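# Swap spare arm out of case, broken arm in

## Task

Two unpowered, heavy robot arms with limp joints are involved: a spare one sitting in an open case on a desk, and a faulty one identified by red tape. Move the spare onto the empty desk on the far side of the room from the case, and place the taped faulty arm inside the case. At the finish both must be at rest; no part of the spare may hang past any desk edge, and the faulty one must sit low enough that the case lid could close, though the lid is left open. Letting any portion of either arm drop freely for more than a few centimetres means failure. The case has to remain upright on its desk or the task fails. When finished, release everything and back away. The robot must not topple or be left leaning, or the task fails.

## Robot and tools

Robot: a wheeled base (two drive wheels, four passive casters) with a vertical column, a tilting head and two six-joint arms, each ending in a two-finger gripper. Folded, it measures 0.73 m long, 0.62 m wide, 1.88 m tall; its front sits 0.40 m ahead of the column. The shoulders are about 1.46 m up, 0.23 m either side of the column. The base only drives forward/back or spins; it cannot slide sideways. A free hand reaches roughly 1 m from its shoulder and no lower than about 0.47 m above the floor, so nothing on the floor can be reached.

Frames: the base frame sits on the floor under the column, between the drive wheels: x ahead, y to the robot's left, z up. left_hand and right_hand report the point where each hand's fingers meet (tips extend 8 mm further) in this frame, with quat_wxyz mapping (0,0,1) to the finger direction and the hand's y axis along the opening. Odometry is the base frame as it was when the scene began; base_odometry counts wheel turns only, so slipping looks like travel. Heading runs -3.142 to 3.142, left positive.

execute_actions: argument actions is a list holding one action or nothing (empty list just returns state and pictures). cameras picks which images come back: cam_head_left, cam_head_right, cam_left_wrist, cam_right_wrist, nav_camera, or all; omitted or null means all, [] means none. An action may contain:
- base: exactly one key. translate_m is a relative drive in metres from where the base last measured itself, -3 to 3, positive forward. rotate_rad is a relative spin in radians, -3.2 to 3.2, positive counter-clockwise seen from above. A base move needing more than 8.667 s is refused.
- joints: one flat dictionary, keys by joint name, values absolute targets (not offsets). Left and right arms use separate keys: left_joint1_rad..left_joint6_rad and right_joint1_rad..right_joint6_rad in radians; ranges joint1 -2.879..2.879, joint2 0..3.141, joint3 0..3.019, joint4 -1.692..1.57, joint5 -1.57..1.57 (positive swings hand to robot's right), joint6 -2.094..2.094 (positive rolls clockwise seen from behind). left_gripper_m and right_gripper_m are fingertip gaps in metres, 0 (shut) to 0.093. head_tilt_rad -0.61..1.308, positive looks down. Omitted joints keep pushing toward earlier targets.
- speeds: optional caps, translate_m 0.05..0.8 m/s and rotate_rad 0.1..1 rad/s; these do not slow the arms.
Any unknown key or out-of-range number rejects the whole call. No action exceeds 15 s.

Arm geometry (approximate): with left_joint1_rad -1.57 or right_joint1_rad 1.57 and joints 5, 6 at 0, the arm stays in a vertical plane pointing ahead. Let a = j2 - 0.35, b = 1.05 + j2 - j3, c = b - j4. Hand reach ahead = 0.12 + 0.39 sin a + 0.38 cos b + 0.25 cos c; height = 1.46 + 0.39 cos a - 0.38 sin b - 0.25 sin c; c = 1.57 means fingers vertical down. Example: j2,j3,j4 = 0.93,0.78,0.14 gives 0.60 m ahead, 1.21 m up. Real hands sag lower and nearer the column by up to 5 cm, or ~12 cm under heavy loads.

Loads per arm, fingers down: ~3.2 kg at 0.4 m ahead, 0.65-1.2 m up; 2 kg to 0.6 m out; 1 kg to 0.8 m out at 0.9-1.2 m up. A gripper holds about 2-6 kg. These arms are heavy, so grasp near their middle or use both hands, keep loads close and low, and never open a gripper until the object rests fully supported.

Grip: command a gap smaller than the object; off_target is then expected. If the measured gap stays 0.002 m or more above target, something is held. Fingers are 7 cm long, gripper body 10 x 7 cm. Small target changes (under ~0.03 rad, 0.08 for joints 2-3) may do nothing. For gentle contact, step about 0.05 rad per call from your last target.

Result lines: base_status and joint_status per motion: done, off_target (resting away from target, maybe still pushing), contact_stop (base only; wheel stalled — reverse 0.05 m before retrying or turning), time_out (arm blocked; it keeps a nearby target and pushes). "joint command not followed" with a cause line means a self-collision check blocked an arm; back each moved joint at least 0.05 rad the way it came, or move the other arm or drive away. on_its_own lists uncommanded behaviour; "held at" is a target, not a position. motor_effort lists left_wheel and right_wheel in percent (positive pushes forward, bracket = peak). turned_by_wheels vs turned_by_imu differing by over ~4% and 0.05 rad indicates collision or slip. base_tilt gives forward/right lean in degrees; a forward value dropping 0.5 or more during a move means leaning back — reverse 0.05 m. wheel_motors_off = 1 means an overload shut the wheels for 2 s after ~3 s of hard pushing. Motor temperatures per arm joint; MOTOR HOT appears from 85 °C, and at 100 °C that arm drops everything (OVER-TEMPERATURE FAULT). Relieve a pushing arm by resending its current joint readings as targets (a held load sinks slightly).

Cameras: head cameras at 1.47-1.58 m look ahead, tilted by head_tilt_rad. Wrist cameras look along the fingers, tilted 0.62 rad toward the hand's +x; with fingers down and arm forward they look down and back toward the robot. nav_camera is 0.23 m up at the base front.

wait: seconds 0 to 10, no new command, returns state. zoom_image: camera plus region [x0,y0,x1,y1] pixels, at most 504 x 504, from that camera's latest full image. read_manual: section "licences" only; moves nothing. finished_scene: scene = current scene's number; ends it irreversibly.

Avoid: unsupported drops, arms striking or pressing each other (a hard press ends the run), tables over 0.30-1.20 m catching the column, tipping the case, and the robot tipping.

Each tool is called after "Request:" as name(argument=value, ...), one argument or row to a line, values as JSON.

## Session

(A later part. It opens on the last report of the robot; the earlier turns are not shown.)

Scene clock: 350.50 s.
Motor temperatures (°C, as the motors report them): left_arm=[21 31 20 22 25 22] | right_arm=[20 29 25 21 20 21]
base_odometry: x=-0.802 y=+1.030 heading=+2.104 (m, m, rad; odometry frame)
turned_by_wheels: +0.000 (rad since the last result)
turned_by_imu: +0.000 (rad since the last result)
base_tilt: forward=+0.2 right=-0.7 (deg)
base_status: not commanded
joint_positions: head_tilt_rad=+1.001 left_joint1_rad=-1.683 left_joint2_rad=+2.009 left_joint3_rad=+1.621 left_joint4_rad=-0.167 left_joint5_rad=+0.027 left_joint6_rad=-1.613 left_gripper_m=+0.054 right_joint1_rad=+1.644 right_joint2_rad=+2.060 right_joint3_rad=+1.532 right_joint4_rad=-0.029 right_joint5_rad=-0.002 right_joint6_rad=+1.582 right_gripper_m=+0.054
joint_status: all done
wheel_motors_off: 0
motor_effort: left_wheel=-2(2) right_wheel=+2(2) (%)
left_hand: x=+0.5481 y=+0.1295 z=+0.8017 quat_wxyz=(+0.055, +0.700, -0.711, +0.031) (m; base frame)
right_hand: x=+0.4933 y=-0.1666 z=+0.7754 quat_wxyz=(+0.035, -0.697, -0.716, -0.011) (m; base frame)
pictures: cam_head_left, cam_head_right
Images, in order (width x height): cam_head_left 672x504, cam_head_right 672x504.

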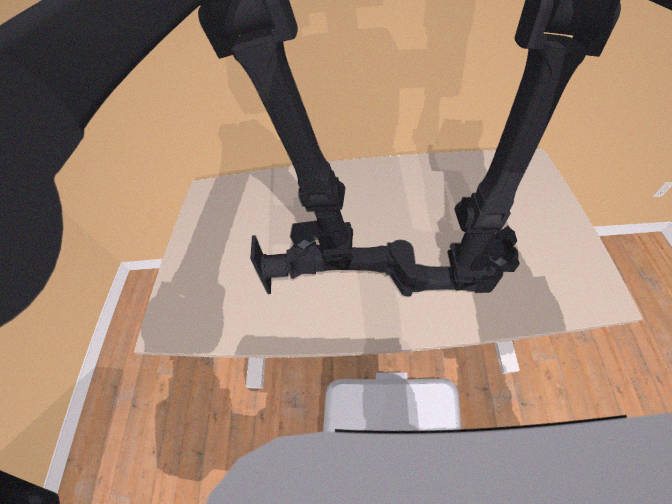

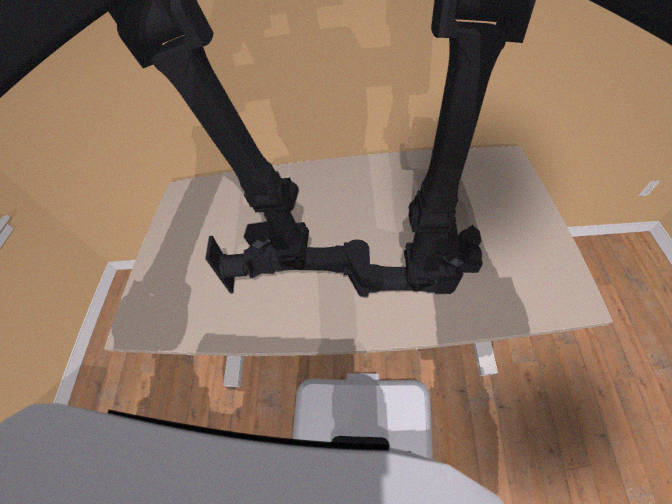

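Request:
execute_actions(
  actions=[
    {"joints":{"left_joint2_rad":2.0,"left_joint3_rad":1.69,"right_joint2_rad":2.05,"right_joint3_rad":1.6}},
  ],
  cameras=[],
)

Request:
execute_actions(
  actions=[
    {"joints":{"left_joint2_rad":2.07,"left_joint3_rad":1.74,"right_joint2_rad":2.12,"right_joint3_rad":1.66}},
  ],
  cameras=["cam_head_left","cam_left_wrist"],
)

Scene clock: 355.70 s.
Motor temperatures (°C, as the motors report them): left_arm=[21 31 20 22 25 22] | right_arm=[20 29 25 21 19 21]
base_odometry: x=-0.802 y=+1.030 heading=+2.104 (m, m, rad; odometry frame)
turned_by_wheels: +0.000 (rad since the last result)
turned_by_imu: +0.001 (rad since the last result)
base_tilt: forward=+0.2 right=-0.7 (deg)
base_status: not commanded
joint_positions: head_tilt_rad=+1.001 left_joint1_rad=-1.683 left_joint2_rad=+2.018 left_joint3_rad=+1.643 left_joint4_rad=-0.187 left_joint5_rad=+0.028 left_joint6_rad=-1.609 left_gripper_m=+0.054 right_joint1_rad=+1.644 right_joint2_rad=+2.069 right_joint3_rad=+1.548 right_joint4_rad=-0.041 right_joint5_rad=-0.001 right_joint6_rad=+1.587 right_gripper_m=+0.054
joint_status: all done
wheel_motors_off: 0
motor_effort: left_wheel=+0(2) right_wheel=+3(3) (%)
left_hand: x=+0.5508 y=+0.1289 z=+0.7991 quat_wxyz=(+0.058, +0.699, -0.713, +0.029) (m; base frame)
right_hand: x=+0.4947 y=-0.1664 z=+0.7722 quat_wxyz=(+0.036, -0.699, -0.714, -0.009) (m; base frame)
pictures: none
No camera images: the call's "cameras" was empty. Leave "cameras" out to get every camera's image.

Scene clock: 357.43 s.
Motor temperatures (°C, as the motors report them): left_arm=[21 31 20 22 25 22] | right_arm=[20 29 25 21 19 21]
base_odometry: x=-0.802 y=+1.030 heading=+2.104 (m, m, rad; odometry frame)
turned_by_wheels: +0.000 (rad since the last result)
turned_by_imu: +0.001 (rad since the last result)
base_tilt: forward=+0.2 right=-0.6 (deg)
base_status: not commanded
joint_positions: head_tilt_rad=+1.001 left_joint1_rad=-1.683 left_joint2_rad=+2.024 left_joint3_rad=+1.659 left_joint4_rad=-0.211 left_joint5_rad=+0.028 left_joint6_rad=-1.609 left_gripper_m=+0.054 right_joint1_rad=+1.644 right_joint2_rad=+2.072 right_joint3_rad=+1.560 right_joint4_rad=-0.063 right_joint5_rad=-0.001 right_joint6_rad=+1.588 right_gripper_m=+0.054
joint_status: right_joint3_rad time_out (moved +0.012 of +0.112); the others done
wheel_motors_off: 0
on_its_own: right_joint3_rad reads +1.560 and still pushes toward +1.660 since a time_out
motor_effort: left_wheel=+1(1) right_wheel=+4(4) (%)
left_hand: x=+0.5509 y=+0.1287 z=+0.7975 quat_wxyz=(+0.063, +0.698, -0.713, +0.024) (m; base frame)
right_hand: x=+0.4947 y=-0.1664 z=+0.7711 quat_wxyz=(+0.041, -0.699, -0.714, -0.004) (m; base frame)
pictures: cam_head_left, cam_left_wrist
Images, in order (width x height): cam_head_left 672x504, cam_left_wrist 672x504.

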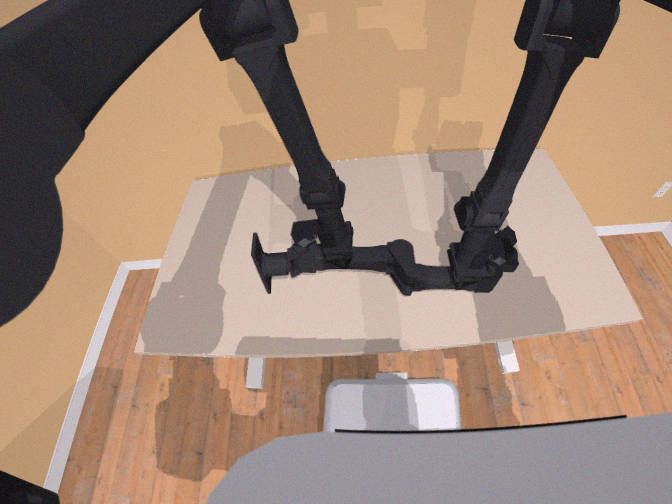

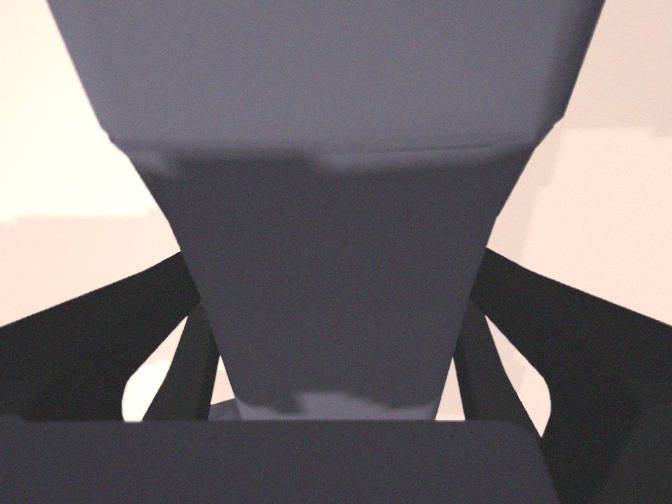

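Both ends are resting on the desk, so I'm easing the pressure, opening the grippers and lifting clear.

Request:
execute_actions(
  actions=[
    {"joints":{"left_joint2_rad":2.02,"left_joint3_rad":1.66,"left_joint4_rad":-0.19,"right_joint2_rad":2.07,"right_joint3_rad":1.56,"right_joint4_rad":-0.04,"left_gripper_m":0.085,"right_gripper_m":0.085}},
  ],
  cameras=["cam_left_wrist","cam_right_wrist"],
)

Request:
execute_actions(
  actions=[
    {"joints":{"left_joint2_rad":1.8,"left_joint3_rad":1.47,"right_joint2_rad":1.82,"right_joint3_rad":1.35}},
  ],
  cameras=["cam_head_left"],
)

Request:
execute_actions(
  actions=[
    {"joints":{"left_joint2_rad":1.3,"left_joint3_rad":1.15,"left_joint4_rad":-0.35,"right_joint2_rad":1.3,"right_joint3_rad":1.05,"right_joint4_rad":-0.27}},
  ],
  cameras=["cam_head_left","cam_head_right"],
)

Scene clock: 365.60 s.
Motor temperatures (°C, as the motors report them): left_arm=[21 30 21 22 25 21] | right_arm=[20 28 26 21 19 21]
base_odometry: x=-0.802 y=+1.030 heading=+2.104 (m, m, rad; odometry frame)
turned_by_wheels: +0.000 (rad since the last result)
turned_by_imu: +0.002 (rad since the last result)
base_tilt: forward=+0.2 right=-0.6 (deg)
base_status: not commanded
joint_positions: head_tilt_rad=+1.001 left_joint1_rad=-1.698 left_joint2_rad=+2.022 left_joint3_rad=+1.656 left_joint4_rad=-0.200 left_joint5_rad=+0.046 left_joint6_rad=-1.585 left_gripper_m=+0.085 right_joint1_rad=+1.646 right_joint2_rad=+2.071 right_joint3_rad=+1.557 right_joint4_rad=-0.055 right_joint5_rad=-0.001 right_joint6_rad=+1.581 right_gripper_m=+0.085
joint_status: all done
wheel_motors_off: 0
motor_effort: left_wheel=-1(2) right_wheel=+3(5) (%)
left_hand: x=+0.5521 y=+0.1139 z=+0.7997 quat_wxyz=(+0.070, +0.687, -0.723, +0.039) (m; base frame)
right_hand: x=+0.4954 y=-0.1652 z=+0.7717 quat_wxyz=(+0.039, -0.696, -0.716, -0.007) (m; base frame)
pictures: cam_left_wrist, cam_right_wrist
Images, in order (width x height): cam_left_wrist 672x504, cam_right_wrist 672x504.

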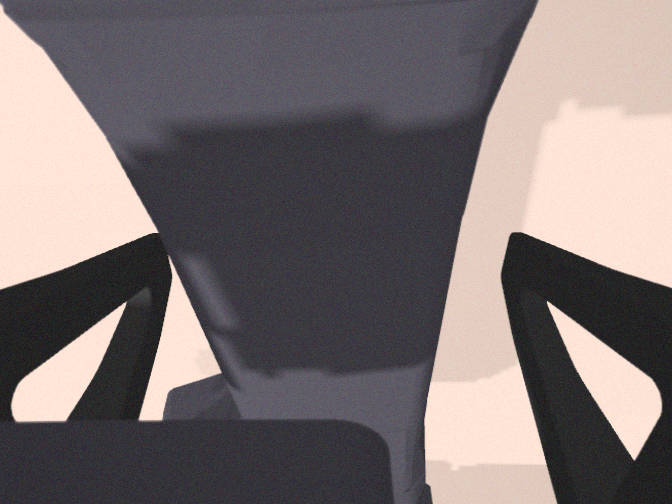

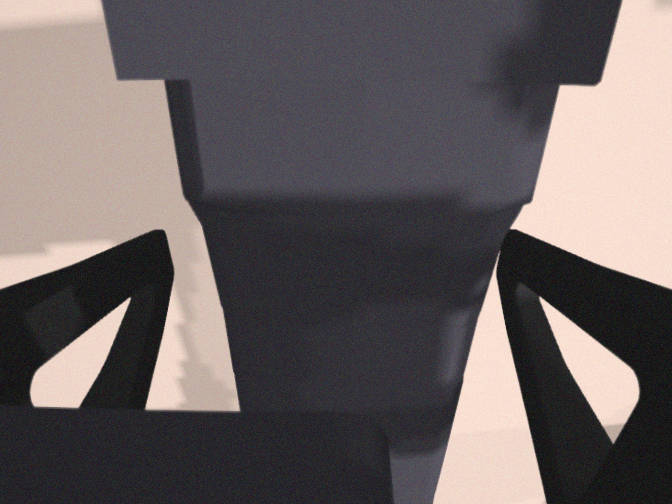

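Scene clock: 366.83 s.
Motor temperatures (°C, as the motors report them): left_arm=[21 30 20 22 25 21] | right_arm=[20 28 26 21 19 21]
base_odometry: x=-0.802 y=+1.030 heading=+2.104 (m, m, rad; odometry frame)
turned_by_wheels: +0.000 (rad since the last result)
turned_by_imu: +0.000 (rad since the last result)
base_tilt: forward=+0.2 right=-0.6 (deg)
base_status: not commanded
joint_positions: head_tilt_rad=+1.001 left_joint1_rad=-1.698 left_joint2_rad=+1.787 left_joint3_rad=+1.471 left_joint4_rad=-0.193 left_joint5_rad=+0.046 left_joint6_rad=-1.584 left_gripper_m=+0.085 right_joint1_rad=+1.646 right_joint2_rad=+1.807 right_joint3_rad=+1.353 right_joint4_rad=-0.047 right_joint5_rad=-0.001 right_joint6_rad=+1.580 right_gripper_m=+0.085
joint_status: all done
wheel_motors_off: 0
motor_effort: left_wheel=-2(2) right_wheel=+2(4) (%)
left_hand: x=+0.5840 y=+0.1221 z=+0.8927 quat_wxyz=(+0.051, +0.687, -0.722, +0.059) (m; base frame)
right_hand: x=+0.5374 y=-0.1702 z=+0.8733 quat_wxyz=(+0.015, -0.697, -0.716, -0.031) (m; base frame)
pictures: cam_head_left
Images, in order (width x height): cam_head_left 672x504.

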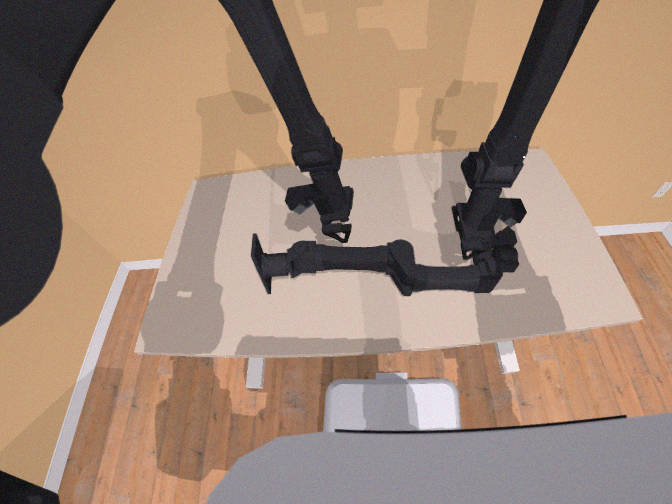

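Scene clock: 368.27 s.
Motor temperatures (°C, as the motors report them): left_arm=[21 29 20 22 25 21] | right_arm=[20 28 26 21 19 21]
base_odometry: x=-0.802 y=+1.030 heading=+2.104 (m, m, rad; odometry frame)
turned_by_wheels: +0.000 (rad since the last result)
turned_by_imu: +0.001 (rad since the last result)
base_tilt: forward=+0.2 right=-0.5 (deg)
base_status: not commanded
joint_positions: head_tilt_rad=+1.001 left_joint1_rad=-1.698 left_joint2_rad=+1.293 left_joint3_rad=+1.146 left_joint4_rad=-0.351 left_joint5_rad=+0.046 left_joint6_rad=-1.583 left_gripper_m=+0.085 right_joint1_rad=+1.646 right_joint2_rad=+1.277 right_joint3_rad=+1.052 right_joint4_rad=-0.268 right_joint5_rad=-0.001 right_joint6_rad=+1.580 right_gripper_m=+0.085
joint_status: all done
wheel_motors_off: 0
motor_effort: left_wheel=-2(3) right_wheel=+2(3) (%)
left_hand: x=+0.5800 y=+0.1436 z=+1.0850 quat_wxyz=(+0.047, +0.687, -0.722, +0.064) (m; base frame)
right_hand: x=+0.5515 y=-0.1829 z=+1.0763 quat_wxyz=(+0.013, -0.697, -0.716, -0.034) (m; base frame)
pictures: cam_head_left, cam_head_right
Images, in order (width x height): cam_head_left 672x504, cam_head_right 672x504.

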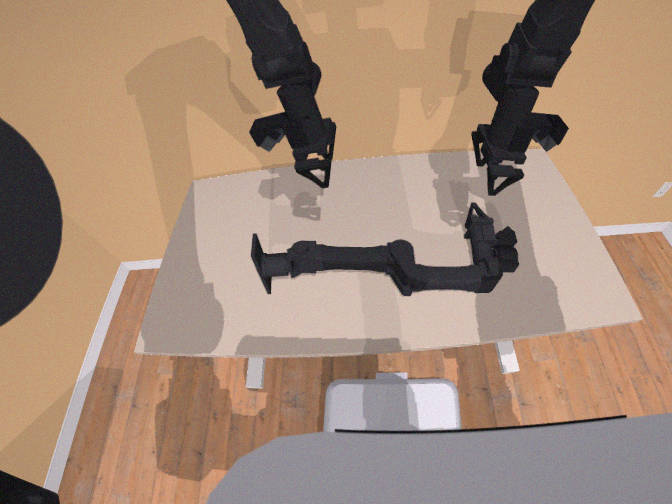

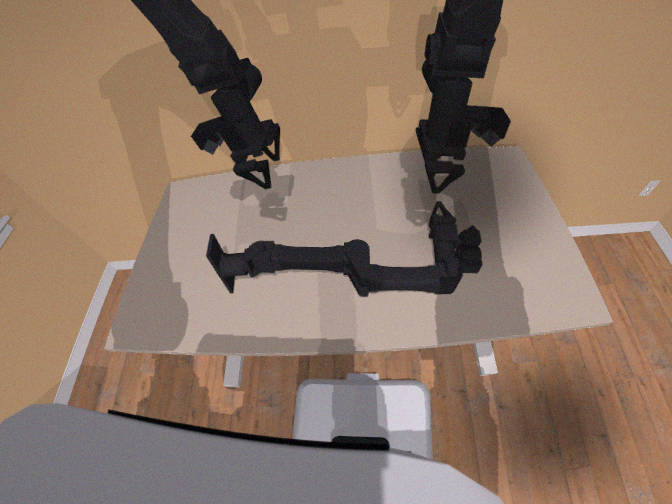

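Request:
execute_actions(
  actions=[
    {"base":{"translate_m":-1.3},"joints":{"left_joint2_rad":1.0,"left_joint3_rad":0.9,"left_joint4_rad":-0.42,"right_joint2_rad":1.0,"right_joint3_rad":0.9,"right_joint4_rad":-0.42,"left_gripper_m":0.093,"right_gripper_m":0.093}},
  ],
  cameras=[],
)

Request:
execute_actions(
  actions=[
    {"base":{"rotate_rad":1.7}},
  ],
  cameras=["cam_head_left","cam_head_right","nav_camera"],
)

Scene clock: 380.70 s.
Motor temperatures (°C, as the motors report them): left_arm=[21 29 20 22 24 21] | right_arm=[20 27 25 21 19 21]
base_odometry: x=-0.141 y=-0.089 heading=+2.104 (m, m, rad; odometry frame)
turned_by_wheels: -0.001 (rad since the last result)
turned_by_imu: +0.003 (rad since the last result)
base_tilt: forward=+0.1 right=-0.6 (deg)
base_status: done
joint_positions: head_tilt_rad=+1.001 left_joint1_rad=-1.698 left_joint2_rad=+0.991 left_joint3_rad=+0.893 left_joint4_rad=-0.416 left_joint5_rad=+0.046 left_joint6_rad=-1.583 left_gripper_m=+0.093 right_joint1_rad=+1.646 right_joint2_rad=+0.986 right_joint3_rad=+0.898 right_joint4_rad=-0.416 right_joint5_rad=-0.001 right_joint6_rad=+1.579 right_gripper_m=+0.093
joint_status: all done
wheel_motors_off: 0
motor_effort: left_wheel=-1(48) right_wheel=+1(32) (%)
left_hand: x=+0.5127 y=+0.1578 z=+1.1743 quat_wxyz=(+0.053, +0.687, -0.723, +0.058) (m; base frame)
right_hand: x=+0.5190 y=-0.1901 z=+1.1740 quat_wxyz=(+0.017, -0.697, -0.717, -0.031) (m; base frame)
pictures: none
No camera images: the call's "cameras" was empty. Leave "cameras" out to get every camera's image.

Scene clock: 383.90 s.
Motor temperatures (°C, as the motors report them): left_arm=[21 29 20 22 24 21] | right_arm=[20 27 25 21 19 21]
base_odometry: x=-0.141 y=-0.089 heading=-2.480 (m, m, rad; odometry frame)
turned_by_wheels: +1.699 (rad since the last result)
turned_by_imu: +1.686 (rad since the last result)
base_tilt: forward=+0.3 right=-0.6 (deg)
base_status: done
joint_positions: head_tilt_rad=+1.001 left_joint1_rad=-1.699 left_joint2_rad=+0.991 left_joint3_rad=+0.893 left_joint4_rad=-0.416 left_joint5_rad=+0.047 left_joint6_rad=-1.583 left_gripper_m=+0.093 right_joint1_rad=+1.651 right_joint2_rad=+0.986 right_joint3_rad=+0.898 right_joint4_rad=-0.416 right_joint5_rad=-0.001 right_joint6_rad=+1.579 right_gripper_m=+0.093
joint_status: not commanded
wheel_motors_off: 0
motor_effort: left_wheel=-4(42) right_wheel=+4(50) (%)
left_hand: x=+0.5126 y=+0.1572 z=+1.1744 quat_wxyz=(+0.053, +0.686, -0.723, +0.058) (m; base frame)
right_hand: x=+0.5189 y=-0.1878 z=+1.1741 quat_wxyz=(+0.018, -0.696, -0.717, -0.032) (m; base frame)
pictures: cam_head_left, cam_head_right, nav_camera
Images, in order (width x height): cam_head_left 672x504, cam_head_right 672x504, nav_camera 672x504.

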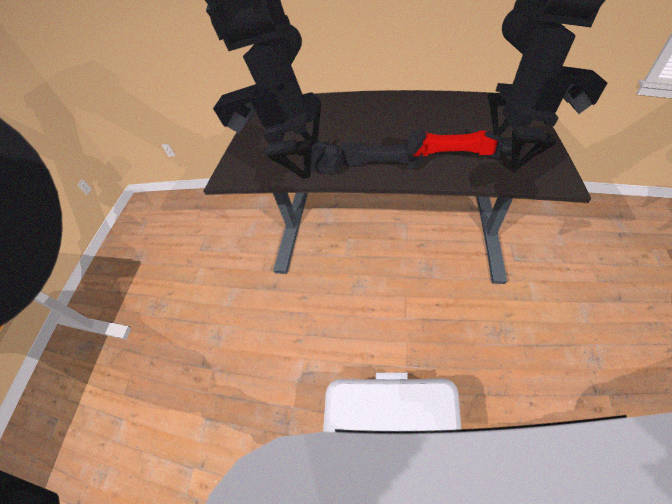

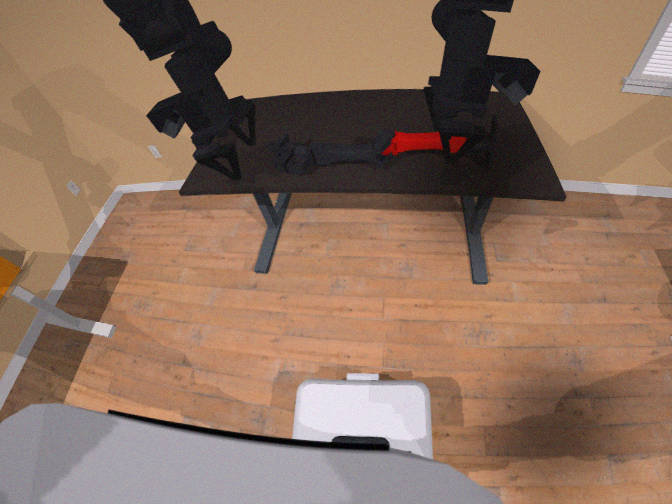

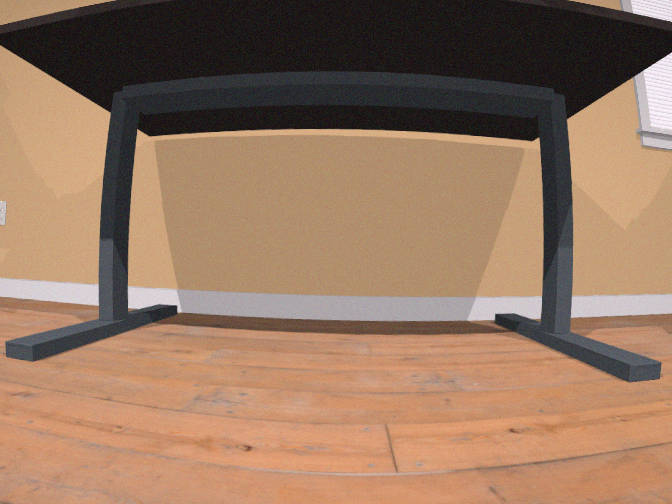

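Request:
execute_actions(
  actions=[
    {"base":{"rotate_rad":-0.07}},
  ],
  cameras=[],
)

Request:
execute_actions(
  actions=[
    {"base":{"translate_m":0.8},"joints":{"head_tilt_rad":1.25}},
  ],
  cameras=[],
)

Request:
execute_actions(
  actions=[
    {"base":{"rotate_rad":0.07},"joints":{"left_joint1_rad":-1.6,"right_joint1_rad":1.6,"left_joint5_rad":0,"left_joint2_rad":1.3,"left_joint3_rad":0.95,"left_joint4_rad":-0.17,"right_joint2_rad":1.3,"right_joint3_rad":0.95,"right_joint4_rad":-0.17}},
  ],
  cameras=["cam_head_left","cam_head_right","cam_left_wrist","cam_right_wrist"],
)

Scene clock: 394.80 s.
Motor temperatures (°C, as the motors report them): left_arm=[21 28 20 22 24 21] | right_arm=[20 27 25 21 19 21]
base_odometry: x=-0.141 y=-0.089 heading=-2.550 (m, m, rad; odometry frame)
turned_by_wheels: -0.069 (rad since the last result)
turned_by_imu: -0.068 (rad since the last result)
base_tilt: forward=+0.1 right=-0.6 (deg)
base_status: done
joint_positions: head_tilt_rad=+1.001 left_joint1_rad=-1.700 left_joint2_rad=+0.991 left_joint3_rad=+0.893 left_joint4_rad=-0.416 left_joint5_rad=+0.047 left_joint6_rad=-1.583 left_gripper_m=+0.093 right_joint1_rad=+1.652 right_joint2_rad=+0.986 right_joint3_rad=+0.898 right_joint4_rad=-0.416 right_joint5_rad=-0.001 right_joint6_rad=+1.579 right_gripper_m=+0.093
joint_status: not commanded
wheel_motors_off: 0
motor_effort: left_wheel=+5(23) right_wheel=-4(19) (%)
left_hand: x=+0.5126 y=+0.1564 z=+1.1745 quat_wxyz=(+0.054, +0.686, -0.723, +0.059) (m; base frame)
right_hand: x=+0.5189 y=-0.1875 z=+1.1742 quat_wxyz=(+0.019, -0.695, -0.718, -0.032) (m; base frame)
pictures: none
No camera images: the call's "cameras" was empty. Leave "cameras" out to get every camera's image.

Scene clock: 397.67 s.
Motor temperatures (°C, as the motors report them): left_arm=[21 28 20 22 24 21] | right_arm=[20 26 25 21 19 21]
base_odometry: x=-0.804 y=-0.536 heading=-2.549 (m, m, rad; odometry frame)
turned_by_wheels: +0.001 (rad since the last result)
turned_by_imu: +0.002 (rad since the last result)
base_tilt: forward=+0.1 right=-0.5 (deg)
base_status: done
joint_positions: head_tilt_rad=+1.248 left_joint1_rad=-1.700 left_joint2_rad=+0.993 left_joint3_rad=+0.894 left_joint4_rad=-0.416 left_joint5_rad=+0.047 left_joint6_rad=-1.583 left_gripper_m=+0.093 right_joint1_rad=+1.652 right_joint2_rad=+0.986 right_joint3_rad=+0.897 right_joint4_rad=-0.416 right_joint5_rad=-0.001 right_joint6_rad=+1.579 right_gripper_m=+0.093
joint_status: all done
wheel_motors_off: 0
motor_effort: left_wheel=+1(68) right_wheel=-1(49) (%)
left_hand: x=+0.5128 y=+0.1563 z=+1.1739 quat_wxyz=(+0.054, +0.686, -0.723, +0.059) (m; base frame)
right_hand: x=+0.5184 y=-0.1875 z=+1.1740 quat_wxyz=(+0.019, -0.695, -0.718, -0.032) (m; base frame)
pictures: none
No camera images: the call's "cameras" was empty. Leave "cameras" out to get every camera's image.

Scene clock: 398.90 s.
Motor temperatures (°C, as the motors report them): left_arm=[21 28 20 22 24 21] | right_arm=[20 26 25 21 19 21]
base_odometry: x=-0.804 y=-0.536 heading=-2.481 (m, m, rad; odometry frame)
turned_by_wheels: +0.068 (rad since the last result)
turned_by_imu: +0.068 (rad since the last result)
base_tilt: forward=+0.2 right=-0.6 (deg)
base_status: done
joint_positions: head_tilt_rad=+1.248 left_joint1_rad=-1.594 left_joint2_rad=+1.310 left_joint3_rad=+0.942 left_joint4_rad=-0.180 left_joint5_rad=+0.000 left_joint6_rad=-1.583 left_gripper_m=+0.093 right_joint1_rad=+1.600 right_joint2_rad=+1.313 right_joint3_rad=+0.943 right_joint4_rad=-0.184 right_joint5_rad=-0.001 right_joint6_rad=+1.579 right_gripper_m=+0.093
joint_status: all done
wheel_motors_off: 0
motor_effort: left_wheel=-1(53) right_wheel=+2(36) (%)
left_hand: x=+0.4929 y=+0.2118 z=+1.0526 quat_wxyz=(+0.016, +0.707, -0.707, -0.002) (m; base frame)
right_hand: x=+0.4916 y=-0.2089 z=+1.0518 quat_wxyz=(+0.020, -0.705, -0.709, +0.001) (m; base frame)
pictures: cam_head_left, cam_head_right, cam_left_wrist, cam_right_wrist
Images, in order (width x height): cam_head_left 672x504, cam_head_right 672x504, cam_left_wrist 672x504, cam_right_wrist 672x504.

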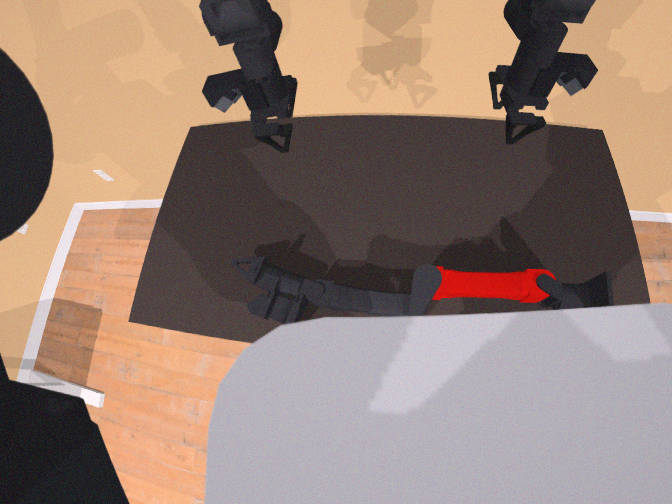

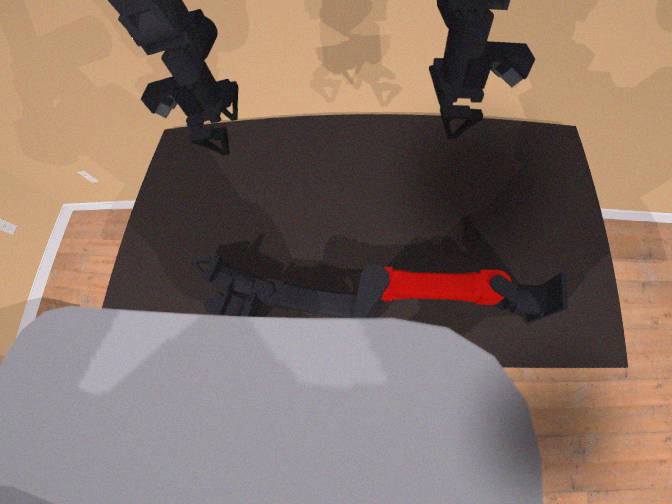

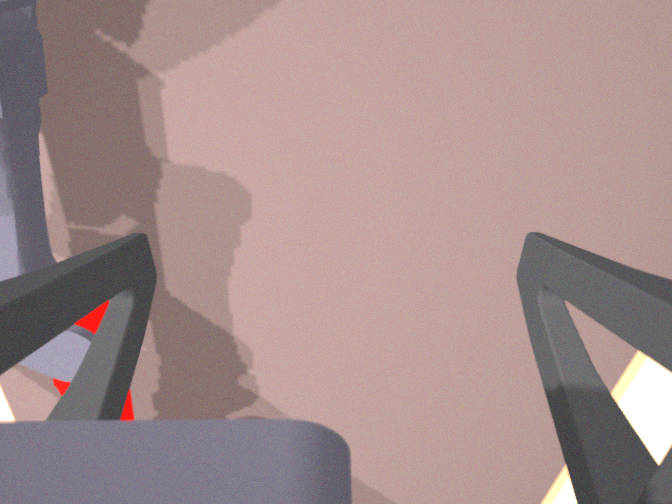

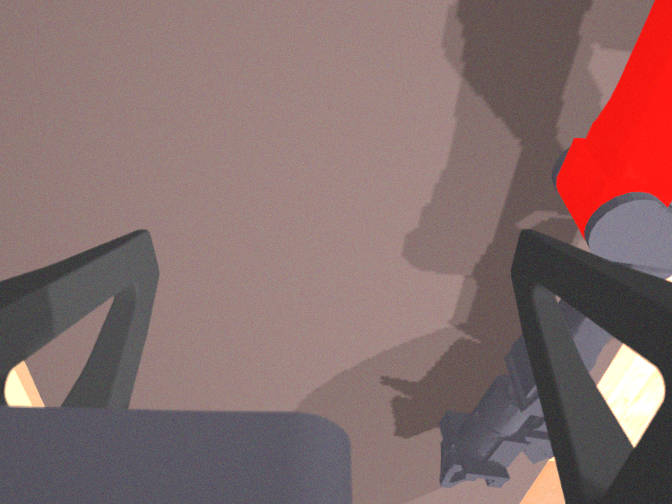

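Request:
execute_actions(
  actions=[
    {"base":{"translate_m":-0.18},"joints":{"left_joint1_rad":-1.73,"right_joint1_rad":1.64,"left_joint2_rad":1.7,"left_joint3_rad":1.04,"left_joint4_rad":0.14,"right_joint2_rad":1.7,"right_joint3_rad":1.11,"right_joint4_rad":0.07}},
  ],
  cameras=["cam_head_left","cam_left_wrist","cam_right_wrist"],
)

Scene clock: 407.43 s.
Motor temperatures (°C, as the motors report them): left_arm=[21 28 20 22 24 21] | right_arm=[20 27 25 21 19 21]
base_odometry: x=-0.662 y=-0.426 heading=-2.479 (m, m, rad; odometry frame)
turned_by_wheels: +0.001 (rad since the last result)
turned_by_imu: +0.003 (rad since the last result)
base_tilt: forward=+0.1 right=-0.7 (deg)
base_status: done
joint_positions: head_tilt_rad=+1.249 left_joint1_rad=-1.740 left_joint2_rad=+1.708 left_joint3_rad=+1.039 left_joint4_rad=+0.133 left_joint5_rad=+0.000 left_joint6_rad=-1.582 left_gripper_m=+0.093 right_joint1_rad=+1.635 right_joint2_rad=+1.723 right_joint3_rad=+1.105 right_joint4_rad=+0.067 right_joint5_rad=-0.001 right_joint6_rad=+1.578 right_gripper_m=+0.093
joint_status: all done
wheel_motors_off: 0
motor_effort: left_wheel=+1(71) right_wheel=-1(50) (%)
left_hand: x=+0.4372 y=+0.1144 z=+0.9204 quat_wxyz=(+0.056, +0.678, -0.731, +0.047) (m; base frame)
right_hand: x=+0.4583 y=-0.1822 z=+0.9054 quat_wxyz=(+0.029, -0.698, -0.716, -0.010) (m; base frame)
pictures: cam_head_left, cam_left_wrist, cam_right_wrist
Images, in order (width x height): cam_head_left 672x504, cam_left_wrist 672x504, cam_right_wrist 672x504.

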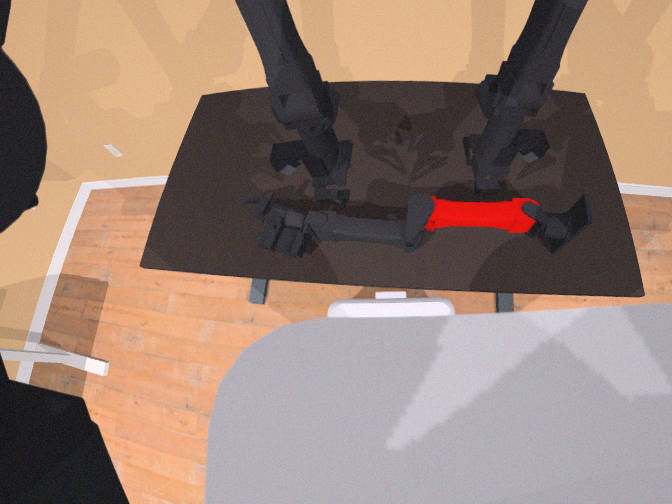

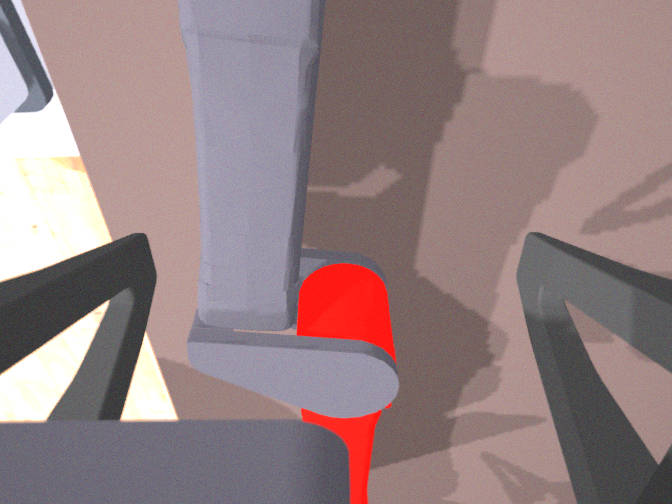

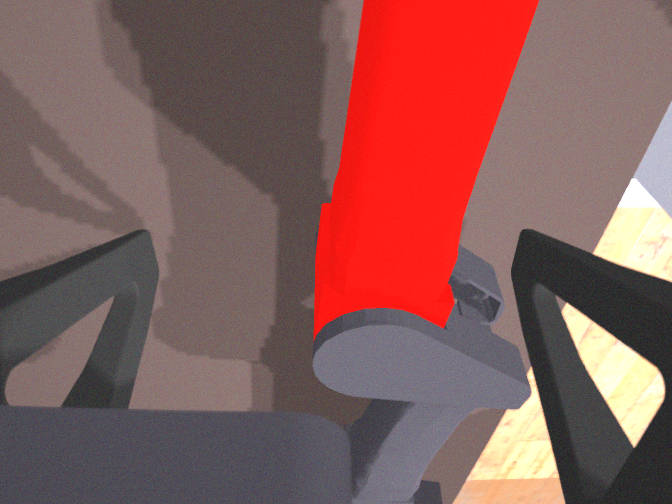

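Request:
execute_actions(
  actions=[
    {"base":{"translate_m":-0.035},"joints":{"left_joint2_rad":1.83,"left_joint3_rad":1.15,"left_joint4_rad":0.16,"right_joint2_rad":1.8,"right_joint3_rad":1.19,"right_joint4_rad":0.09}},
  ],
  cameras=["cam_left_wrist","cam_right_wrist"],
)

Scene clock: 414.43 s.
Motor temperatures (°C, as the motors report them): left_arm=[21 28 20 22 23 21] | right_arm=[20 27 25 21 19 21]
base_odometry: x=-0.635 y=-0.404 heading=-2.478 (m, m, rad; odometry frame)
turned_by_wheels: +0.001 (rad since the last result)
turned_by_imu: +0.003 (rad since the last result)
base_tilt: forward=+0.1 right=-0.6 (deg)
base_status: done
joint_positions: head_tilt_rad=+1.249 left_joint1_rad=-1.740 left_joint2_rad=+1.841 left_joint3_rad=+1.149 left_joint4_rad=+0.158 left_joint5_rad=+0.000 left_joint6_rad=-1.582 left_gripper_m=+0.093 right_joint1_rad=+1.635 right_joint2_rad=+1.791 right_joint3_rad=+1.187 right_joint4_rad=+0.083 right_joint5_rad=-0.001 right_joint6_rad=+1.578 right_gripper_m=+0.093
joint_status: all done
wheel_motors_off: 0
motor_effort: left_wheel=+1(46) right_wheel=-1(48) (%)
left_hand: x=+0.4361 y=+0.1073 z=+0.8718 quat_wxyz=(+0.056, +0.678, -0.731, +0.048) (m; base frame)
right_hand: x=+0.4750 y=-0.1802 z=+0.8792 quat_wxyz=(+0.019, -0.698, -0.715, -0.021) (m; base frame)
pictures: cam_left_wrist, cam_right_wrist
Images, in order (width x height): cam_left_wrist 672x504, cam_right_wrist 672x504.

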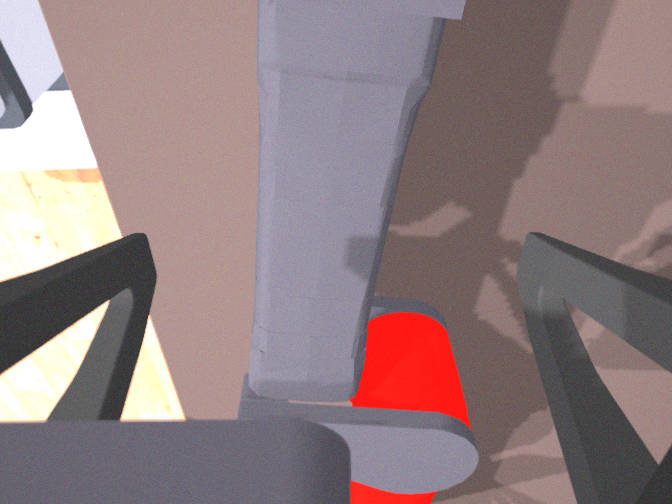

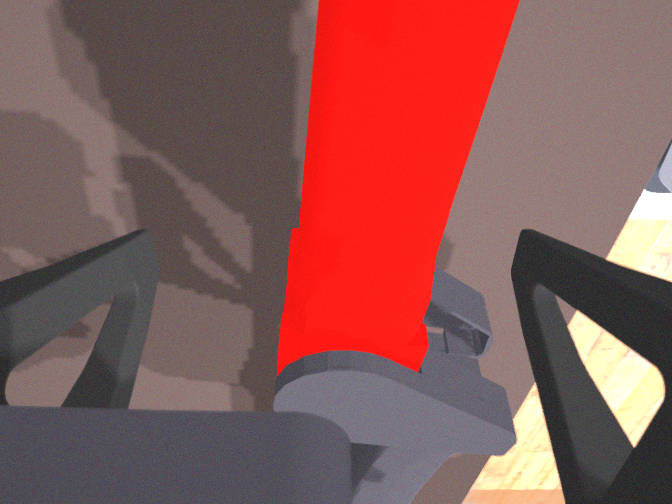

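Request:
execute_actions(
  actions=[
    {"joints":{"left_joint1_rad":-1.72,"left_joint2_rad":1.94,"left_joint3_rad":1.25,"right_joint2_rad":1.93,"right_joint3_rad":1.26}},
  ],
  cameras=["cam_left_wrist","cam_right_wrist"],
)

Request:
execute_actions(
  actions=[
    {"joints":{"left_joint2_rad":2.04,"left_joint3_rad":1.35,"right_joint2_rad":2.0,"right_joint3_rad":1.33}},
  ],
  cameras=["cam_left_wrist","cam_right_wrist"],
)

Scene clock: 422.00 s.
Motor temperatures (°C, as the motors report them): left_arm=[21 28 19 22 23 21] | right_arm=[20 27 25 21 19 21]
base_odometry: x=-0.635 y=-0.404 heading=-2.478 (m, m, rad; odometry frame)
turned_by_wheels: +0.000 (rad since the last result)
turned_by_imu: +0.002 (rad since the last result)
base_tilt: forward=+0.1 right=-0.6 (deg)
base_status: not commanded
joint_positions: head_tilt_rad=+1.249 left_joint1_rad=-1.737 left_joint2_rad=+1.938 left_joint3_rad=+1.251 left_joint4_rad=+0.158 left_joint5_rad=+0.000 left_joint6_rad=-1.582 left_gripper_m=+0.093 right_joint1_rad=+1.635 right_joint2_rad=+1.927 right_joint3_rad=+1.261 right_joint4_rad=+0.088 right_joint5_rad=-0.001 right_joint6_rad=+1.578 right_gripper_m=+0.093
joint_status: all done
wheel_motors_off: 0
motor_effort: left_wheel=+3(3) right_wheel=-3(3) (%)
left_hand: x=+0.4399 y=+0.1039 z=+0.8343 quat_wxyz=(+0.053, +0.679, -0.730, +0.049) (m; base frame)
right_hand: x=+0.4401 y=-0.1786 z=+0.8300 quat_wxyz=(+0.039, -0.697, -0.716, +0.000) (m; base frame)
pictures: cam_left_wrist, cam_right_wrist
Images, in order (width x height): cam_left_wrist 672x504, cam_right_wrist 672x504.

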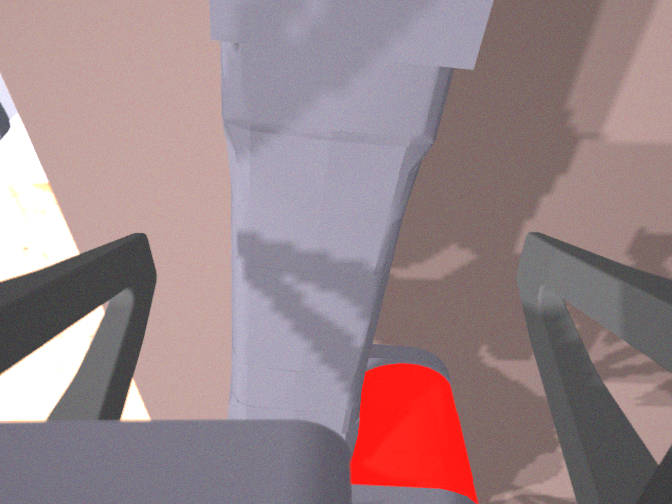

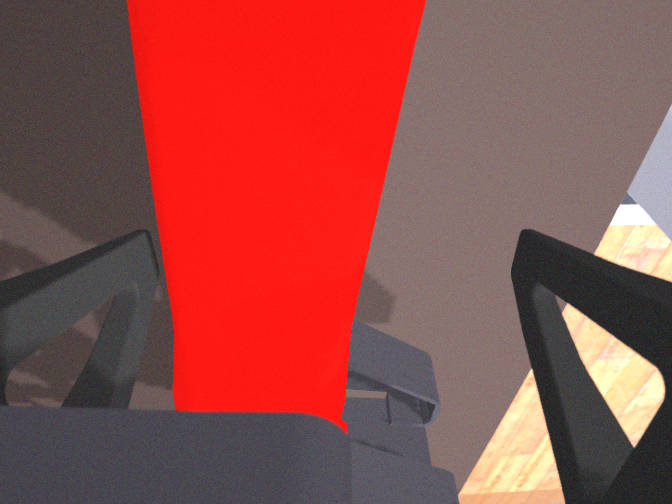

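Scene clock: 422.90 s.
Motor temperatures (°C, as the motors report them): left_arm=[21 28 19 22 23 21] | right_arm=[20 27 25 21 19 21]
base_odometry: x=-0.635 y=-0.404 heading=-2.478 (m, m, rad; odometry frame)
turned_by_wheels: +0.000 (rad since the last result)
turned_by_imu: +0.000 (rad since the last result)
base_tilt: forward=+0.1 right=-0.5 (deg)
base_status: not commanded
joint_positions: head_tilt_rad=+1.249 left_joint1_rad=-1.737 left_joint2_rad=+2.043 left_joint3_rad=+1.350 left_joint4_rad=+0.155 left_joint5_rad=+0.000 left_joint6_rad=-1.581 left_gripper_m=+0.093 right_joint1_rad=+1.635 right_joint2_rad=+1.982 right_joint3_rad=+1.334 right_joint4_rad=+0.088 right_joint5_rad=-0.001 right_joint6_rad=+1.578 right_gripper_m=+0.093
joint_status: all done
wheel_motors_off: 0
motor_effort: left_wheel=+3(3) right_wheel=-3(4) (%)
left_hand: x=+0.4322 y=+0.0988 z=+0.7945 quat_wxyz=(+0.056, +0.679, -0.731, +0.045) (m; base frame)
right_hand: x=+0.4509 y=-0.1770 z=+0.8079 quat_wxyz=(+0.033, -0.698, -0.716, -0.007) (m; base frame)
pictures: cam_left_wrist, cam_right_wrist
Images, in order (width x height): cam_left_wrist 672x504, cam_right_wrist 672x504.

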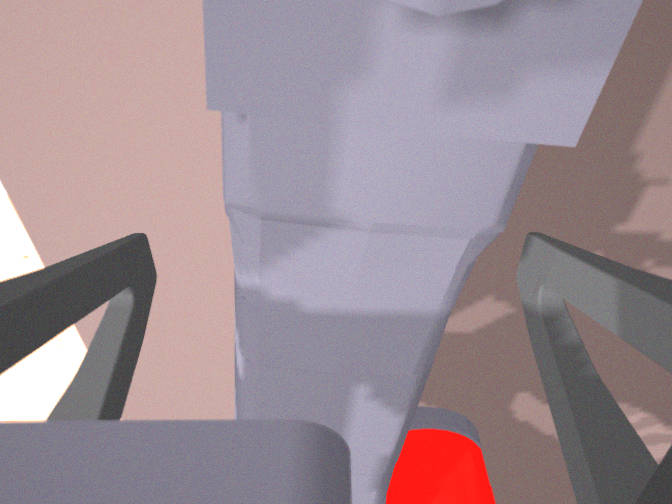

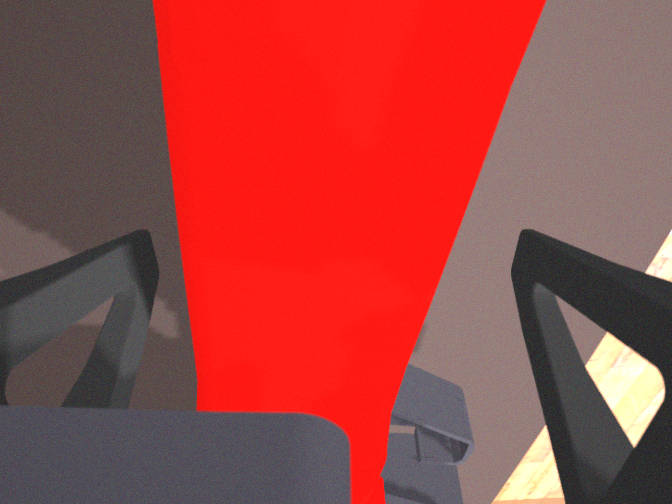

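Request:
execute_actions(
  actions=[
    {"joints":{"left_joint2_rad":2.1,"left_joint3_rad":1.43,"right_joint2_rad":2.07,"right_joint3_rad":1.4}},
  ],
  cameras=["cam_left_wrist","cam_right_wrist"],
)

Request:
execute_actions(
  actions=[
    {"joints":{"left_gripper_m":0.0,"right_gripper_m":0.0}},
  ],
  cameras=["cam_head_left","cam_left_wrist","cam_right_wrist"],
)

Scene clock: 428.50 s.
Motor temperatures (°C, as the motors report them): left_arm=[21 28 19 22 23 21] | right_arm=[20 27 25 21 19 21]
base_odometry: x=-0.635 y=-0.404 heading=-2.478 (m, m, rad; odometry frame)
turned_by_wheels: +0.000 (rad since the last result)
turned_by_imu: +0.001 (rad since the last result)
base_tilt: forward=+0.2 right=-0.6 (deg)
base_status: not commanded
joint_positions: head_tilt_rad=+1.249 left_joint1_rad=-1.737 left_joint2_rad=+2.093 left_joint3_rad=+1.433 left_joint4_rad=+0.155 left_joint5_rad=+0.000 left_joint6_rad=-1.580 left_gripper_m=+0.093 right_joint1_rad=+1.635 right_joint2_rad=+2.058 right_joint3_rad=+1.402 right_joint4_rad=+0.088 right_joint5_rad=-0.001 right_joint6_rad=+1.578 right_gripper_m=+0.093
joint_status: all done
wheel_motors_off: 0
motor_effort: left_wheel=+3(4) right_wheel=-3(3) (%)
left_hand: x=+0.4497 y=+0.0944 z=+0.7739 quat_wxyz=(+0.045, +0.679, -0.730, +0.057) (m; base frame)
right_hand: x=+0.4424 y=-0.1756 z=+0.7792 quat_wxyz=(+0.036, -0.697, -0.716, -0.004) (m; base frame)
pictures: cam_left_wrist, cam_right_wrist
Images, in order (width x height): cam_left_wrist 672x504, cam_right_wrist 672x504.

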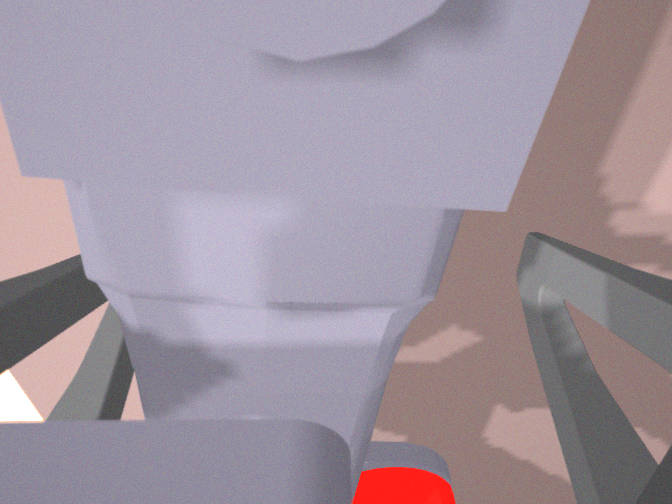

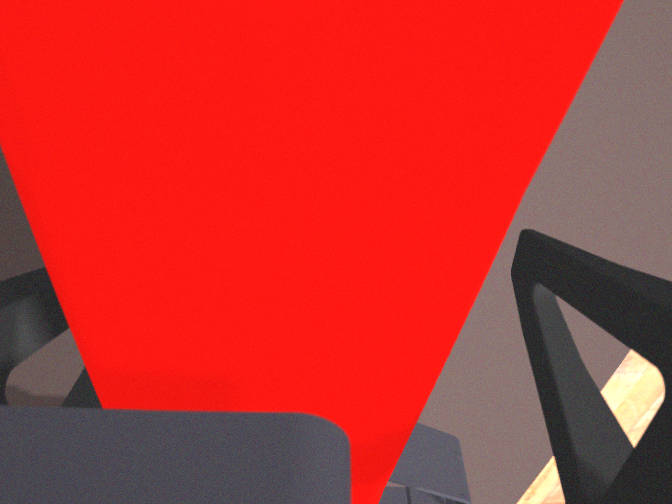

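Scene clock: 429.20 s.
Motor temperatures (°C, as the motors report them): left_arm=[21 28 19 22 23 21] | right_arm=[20 27 25 21 19 21]
base_odometry: x=-0.635 y=-0.404 heading=-2.478 (m, m, rad; odometry frame)
turned_by_wheels: +0.000 (rad since the last result)
turned_by_imu: +0.000 (rad since the last result)
base_tilt: forward=+0.1 right=-0.6 (deg)
base_status: not commanded
joint_positions: head_tilt_rad=+1.249 left_joint1_rad=-1.737 left_joint2_rad=+2.102 left_joint3_rad=+1.418 left_joint4_rad=+0.152 left_joint5_rad=+0.001 left_joint6_rad=-1.566 left_gripper_m=+0.056 right_joint1_rad=+1.635 right_joint2_rad=+2.058 right_joint3_rad=+1.420 right_joint4_rad=+0.095 right_joint5_rad=-0.002 right_joint6_rad=+1.596 right_gripper_m=+0.056
joint_status: left_gripper_m off_target (ended at +0.056, target +0.000); right_gripper_m off_target (ended at +0.056, target +0.000)
wheel_motors_off: 0
motor_effort: left_wheel=+3(3) right_wheel=-3(4) (%)
left_hand: x=+0.4337 y=+0.0953 z=+0.7720 quat_wxyz=(+0.054, +0.673, -0.736, +0.048) (m; base frame)
right_hand: x=+0.4557 y=-0.1750 z=+0.7782 quat_wxyz=(+0.027, -0.704, -0.710, -0.013) (m; base frame)
pictures: cam_head_left, cam_left_wrist, cam_right_wrist
Images, in order (width x height): cam_head_left 672x504, cam_left_wrist 672x504, cam_right_wrist 672x504.

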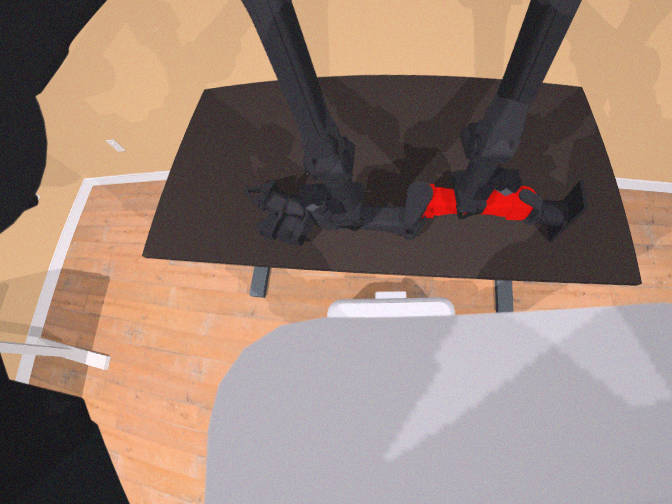

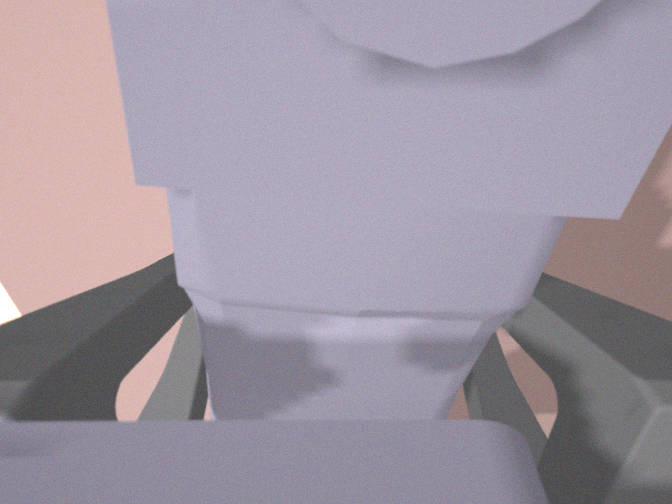

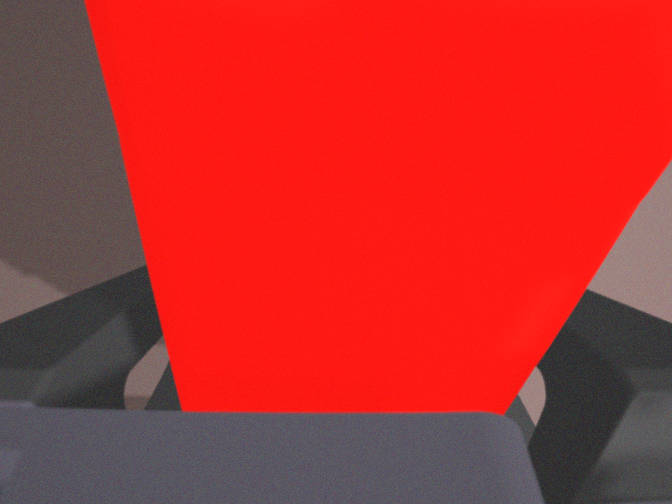

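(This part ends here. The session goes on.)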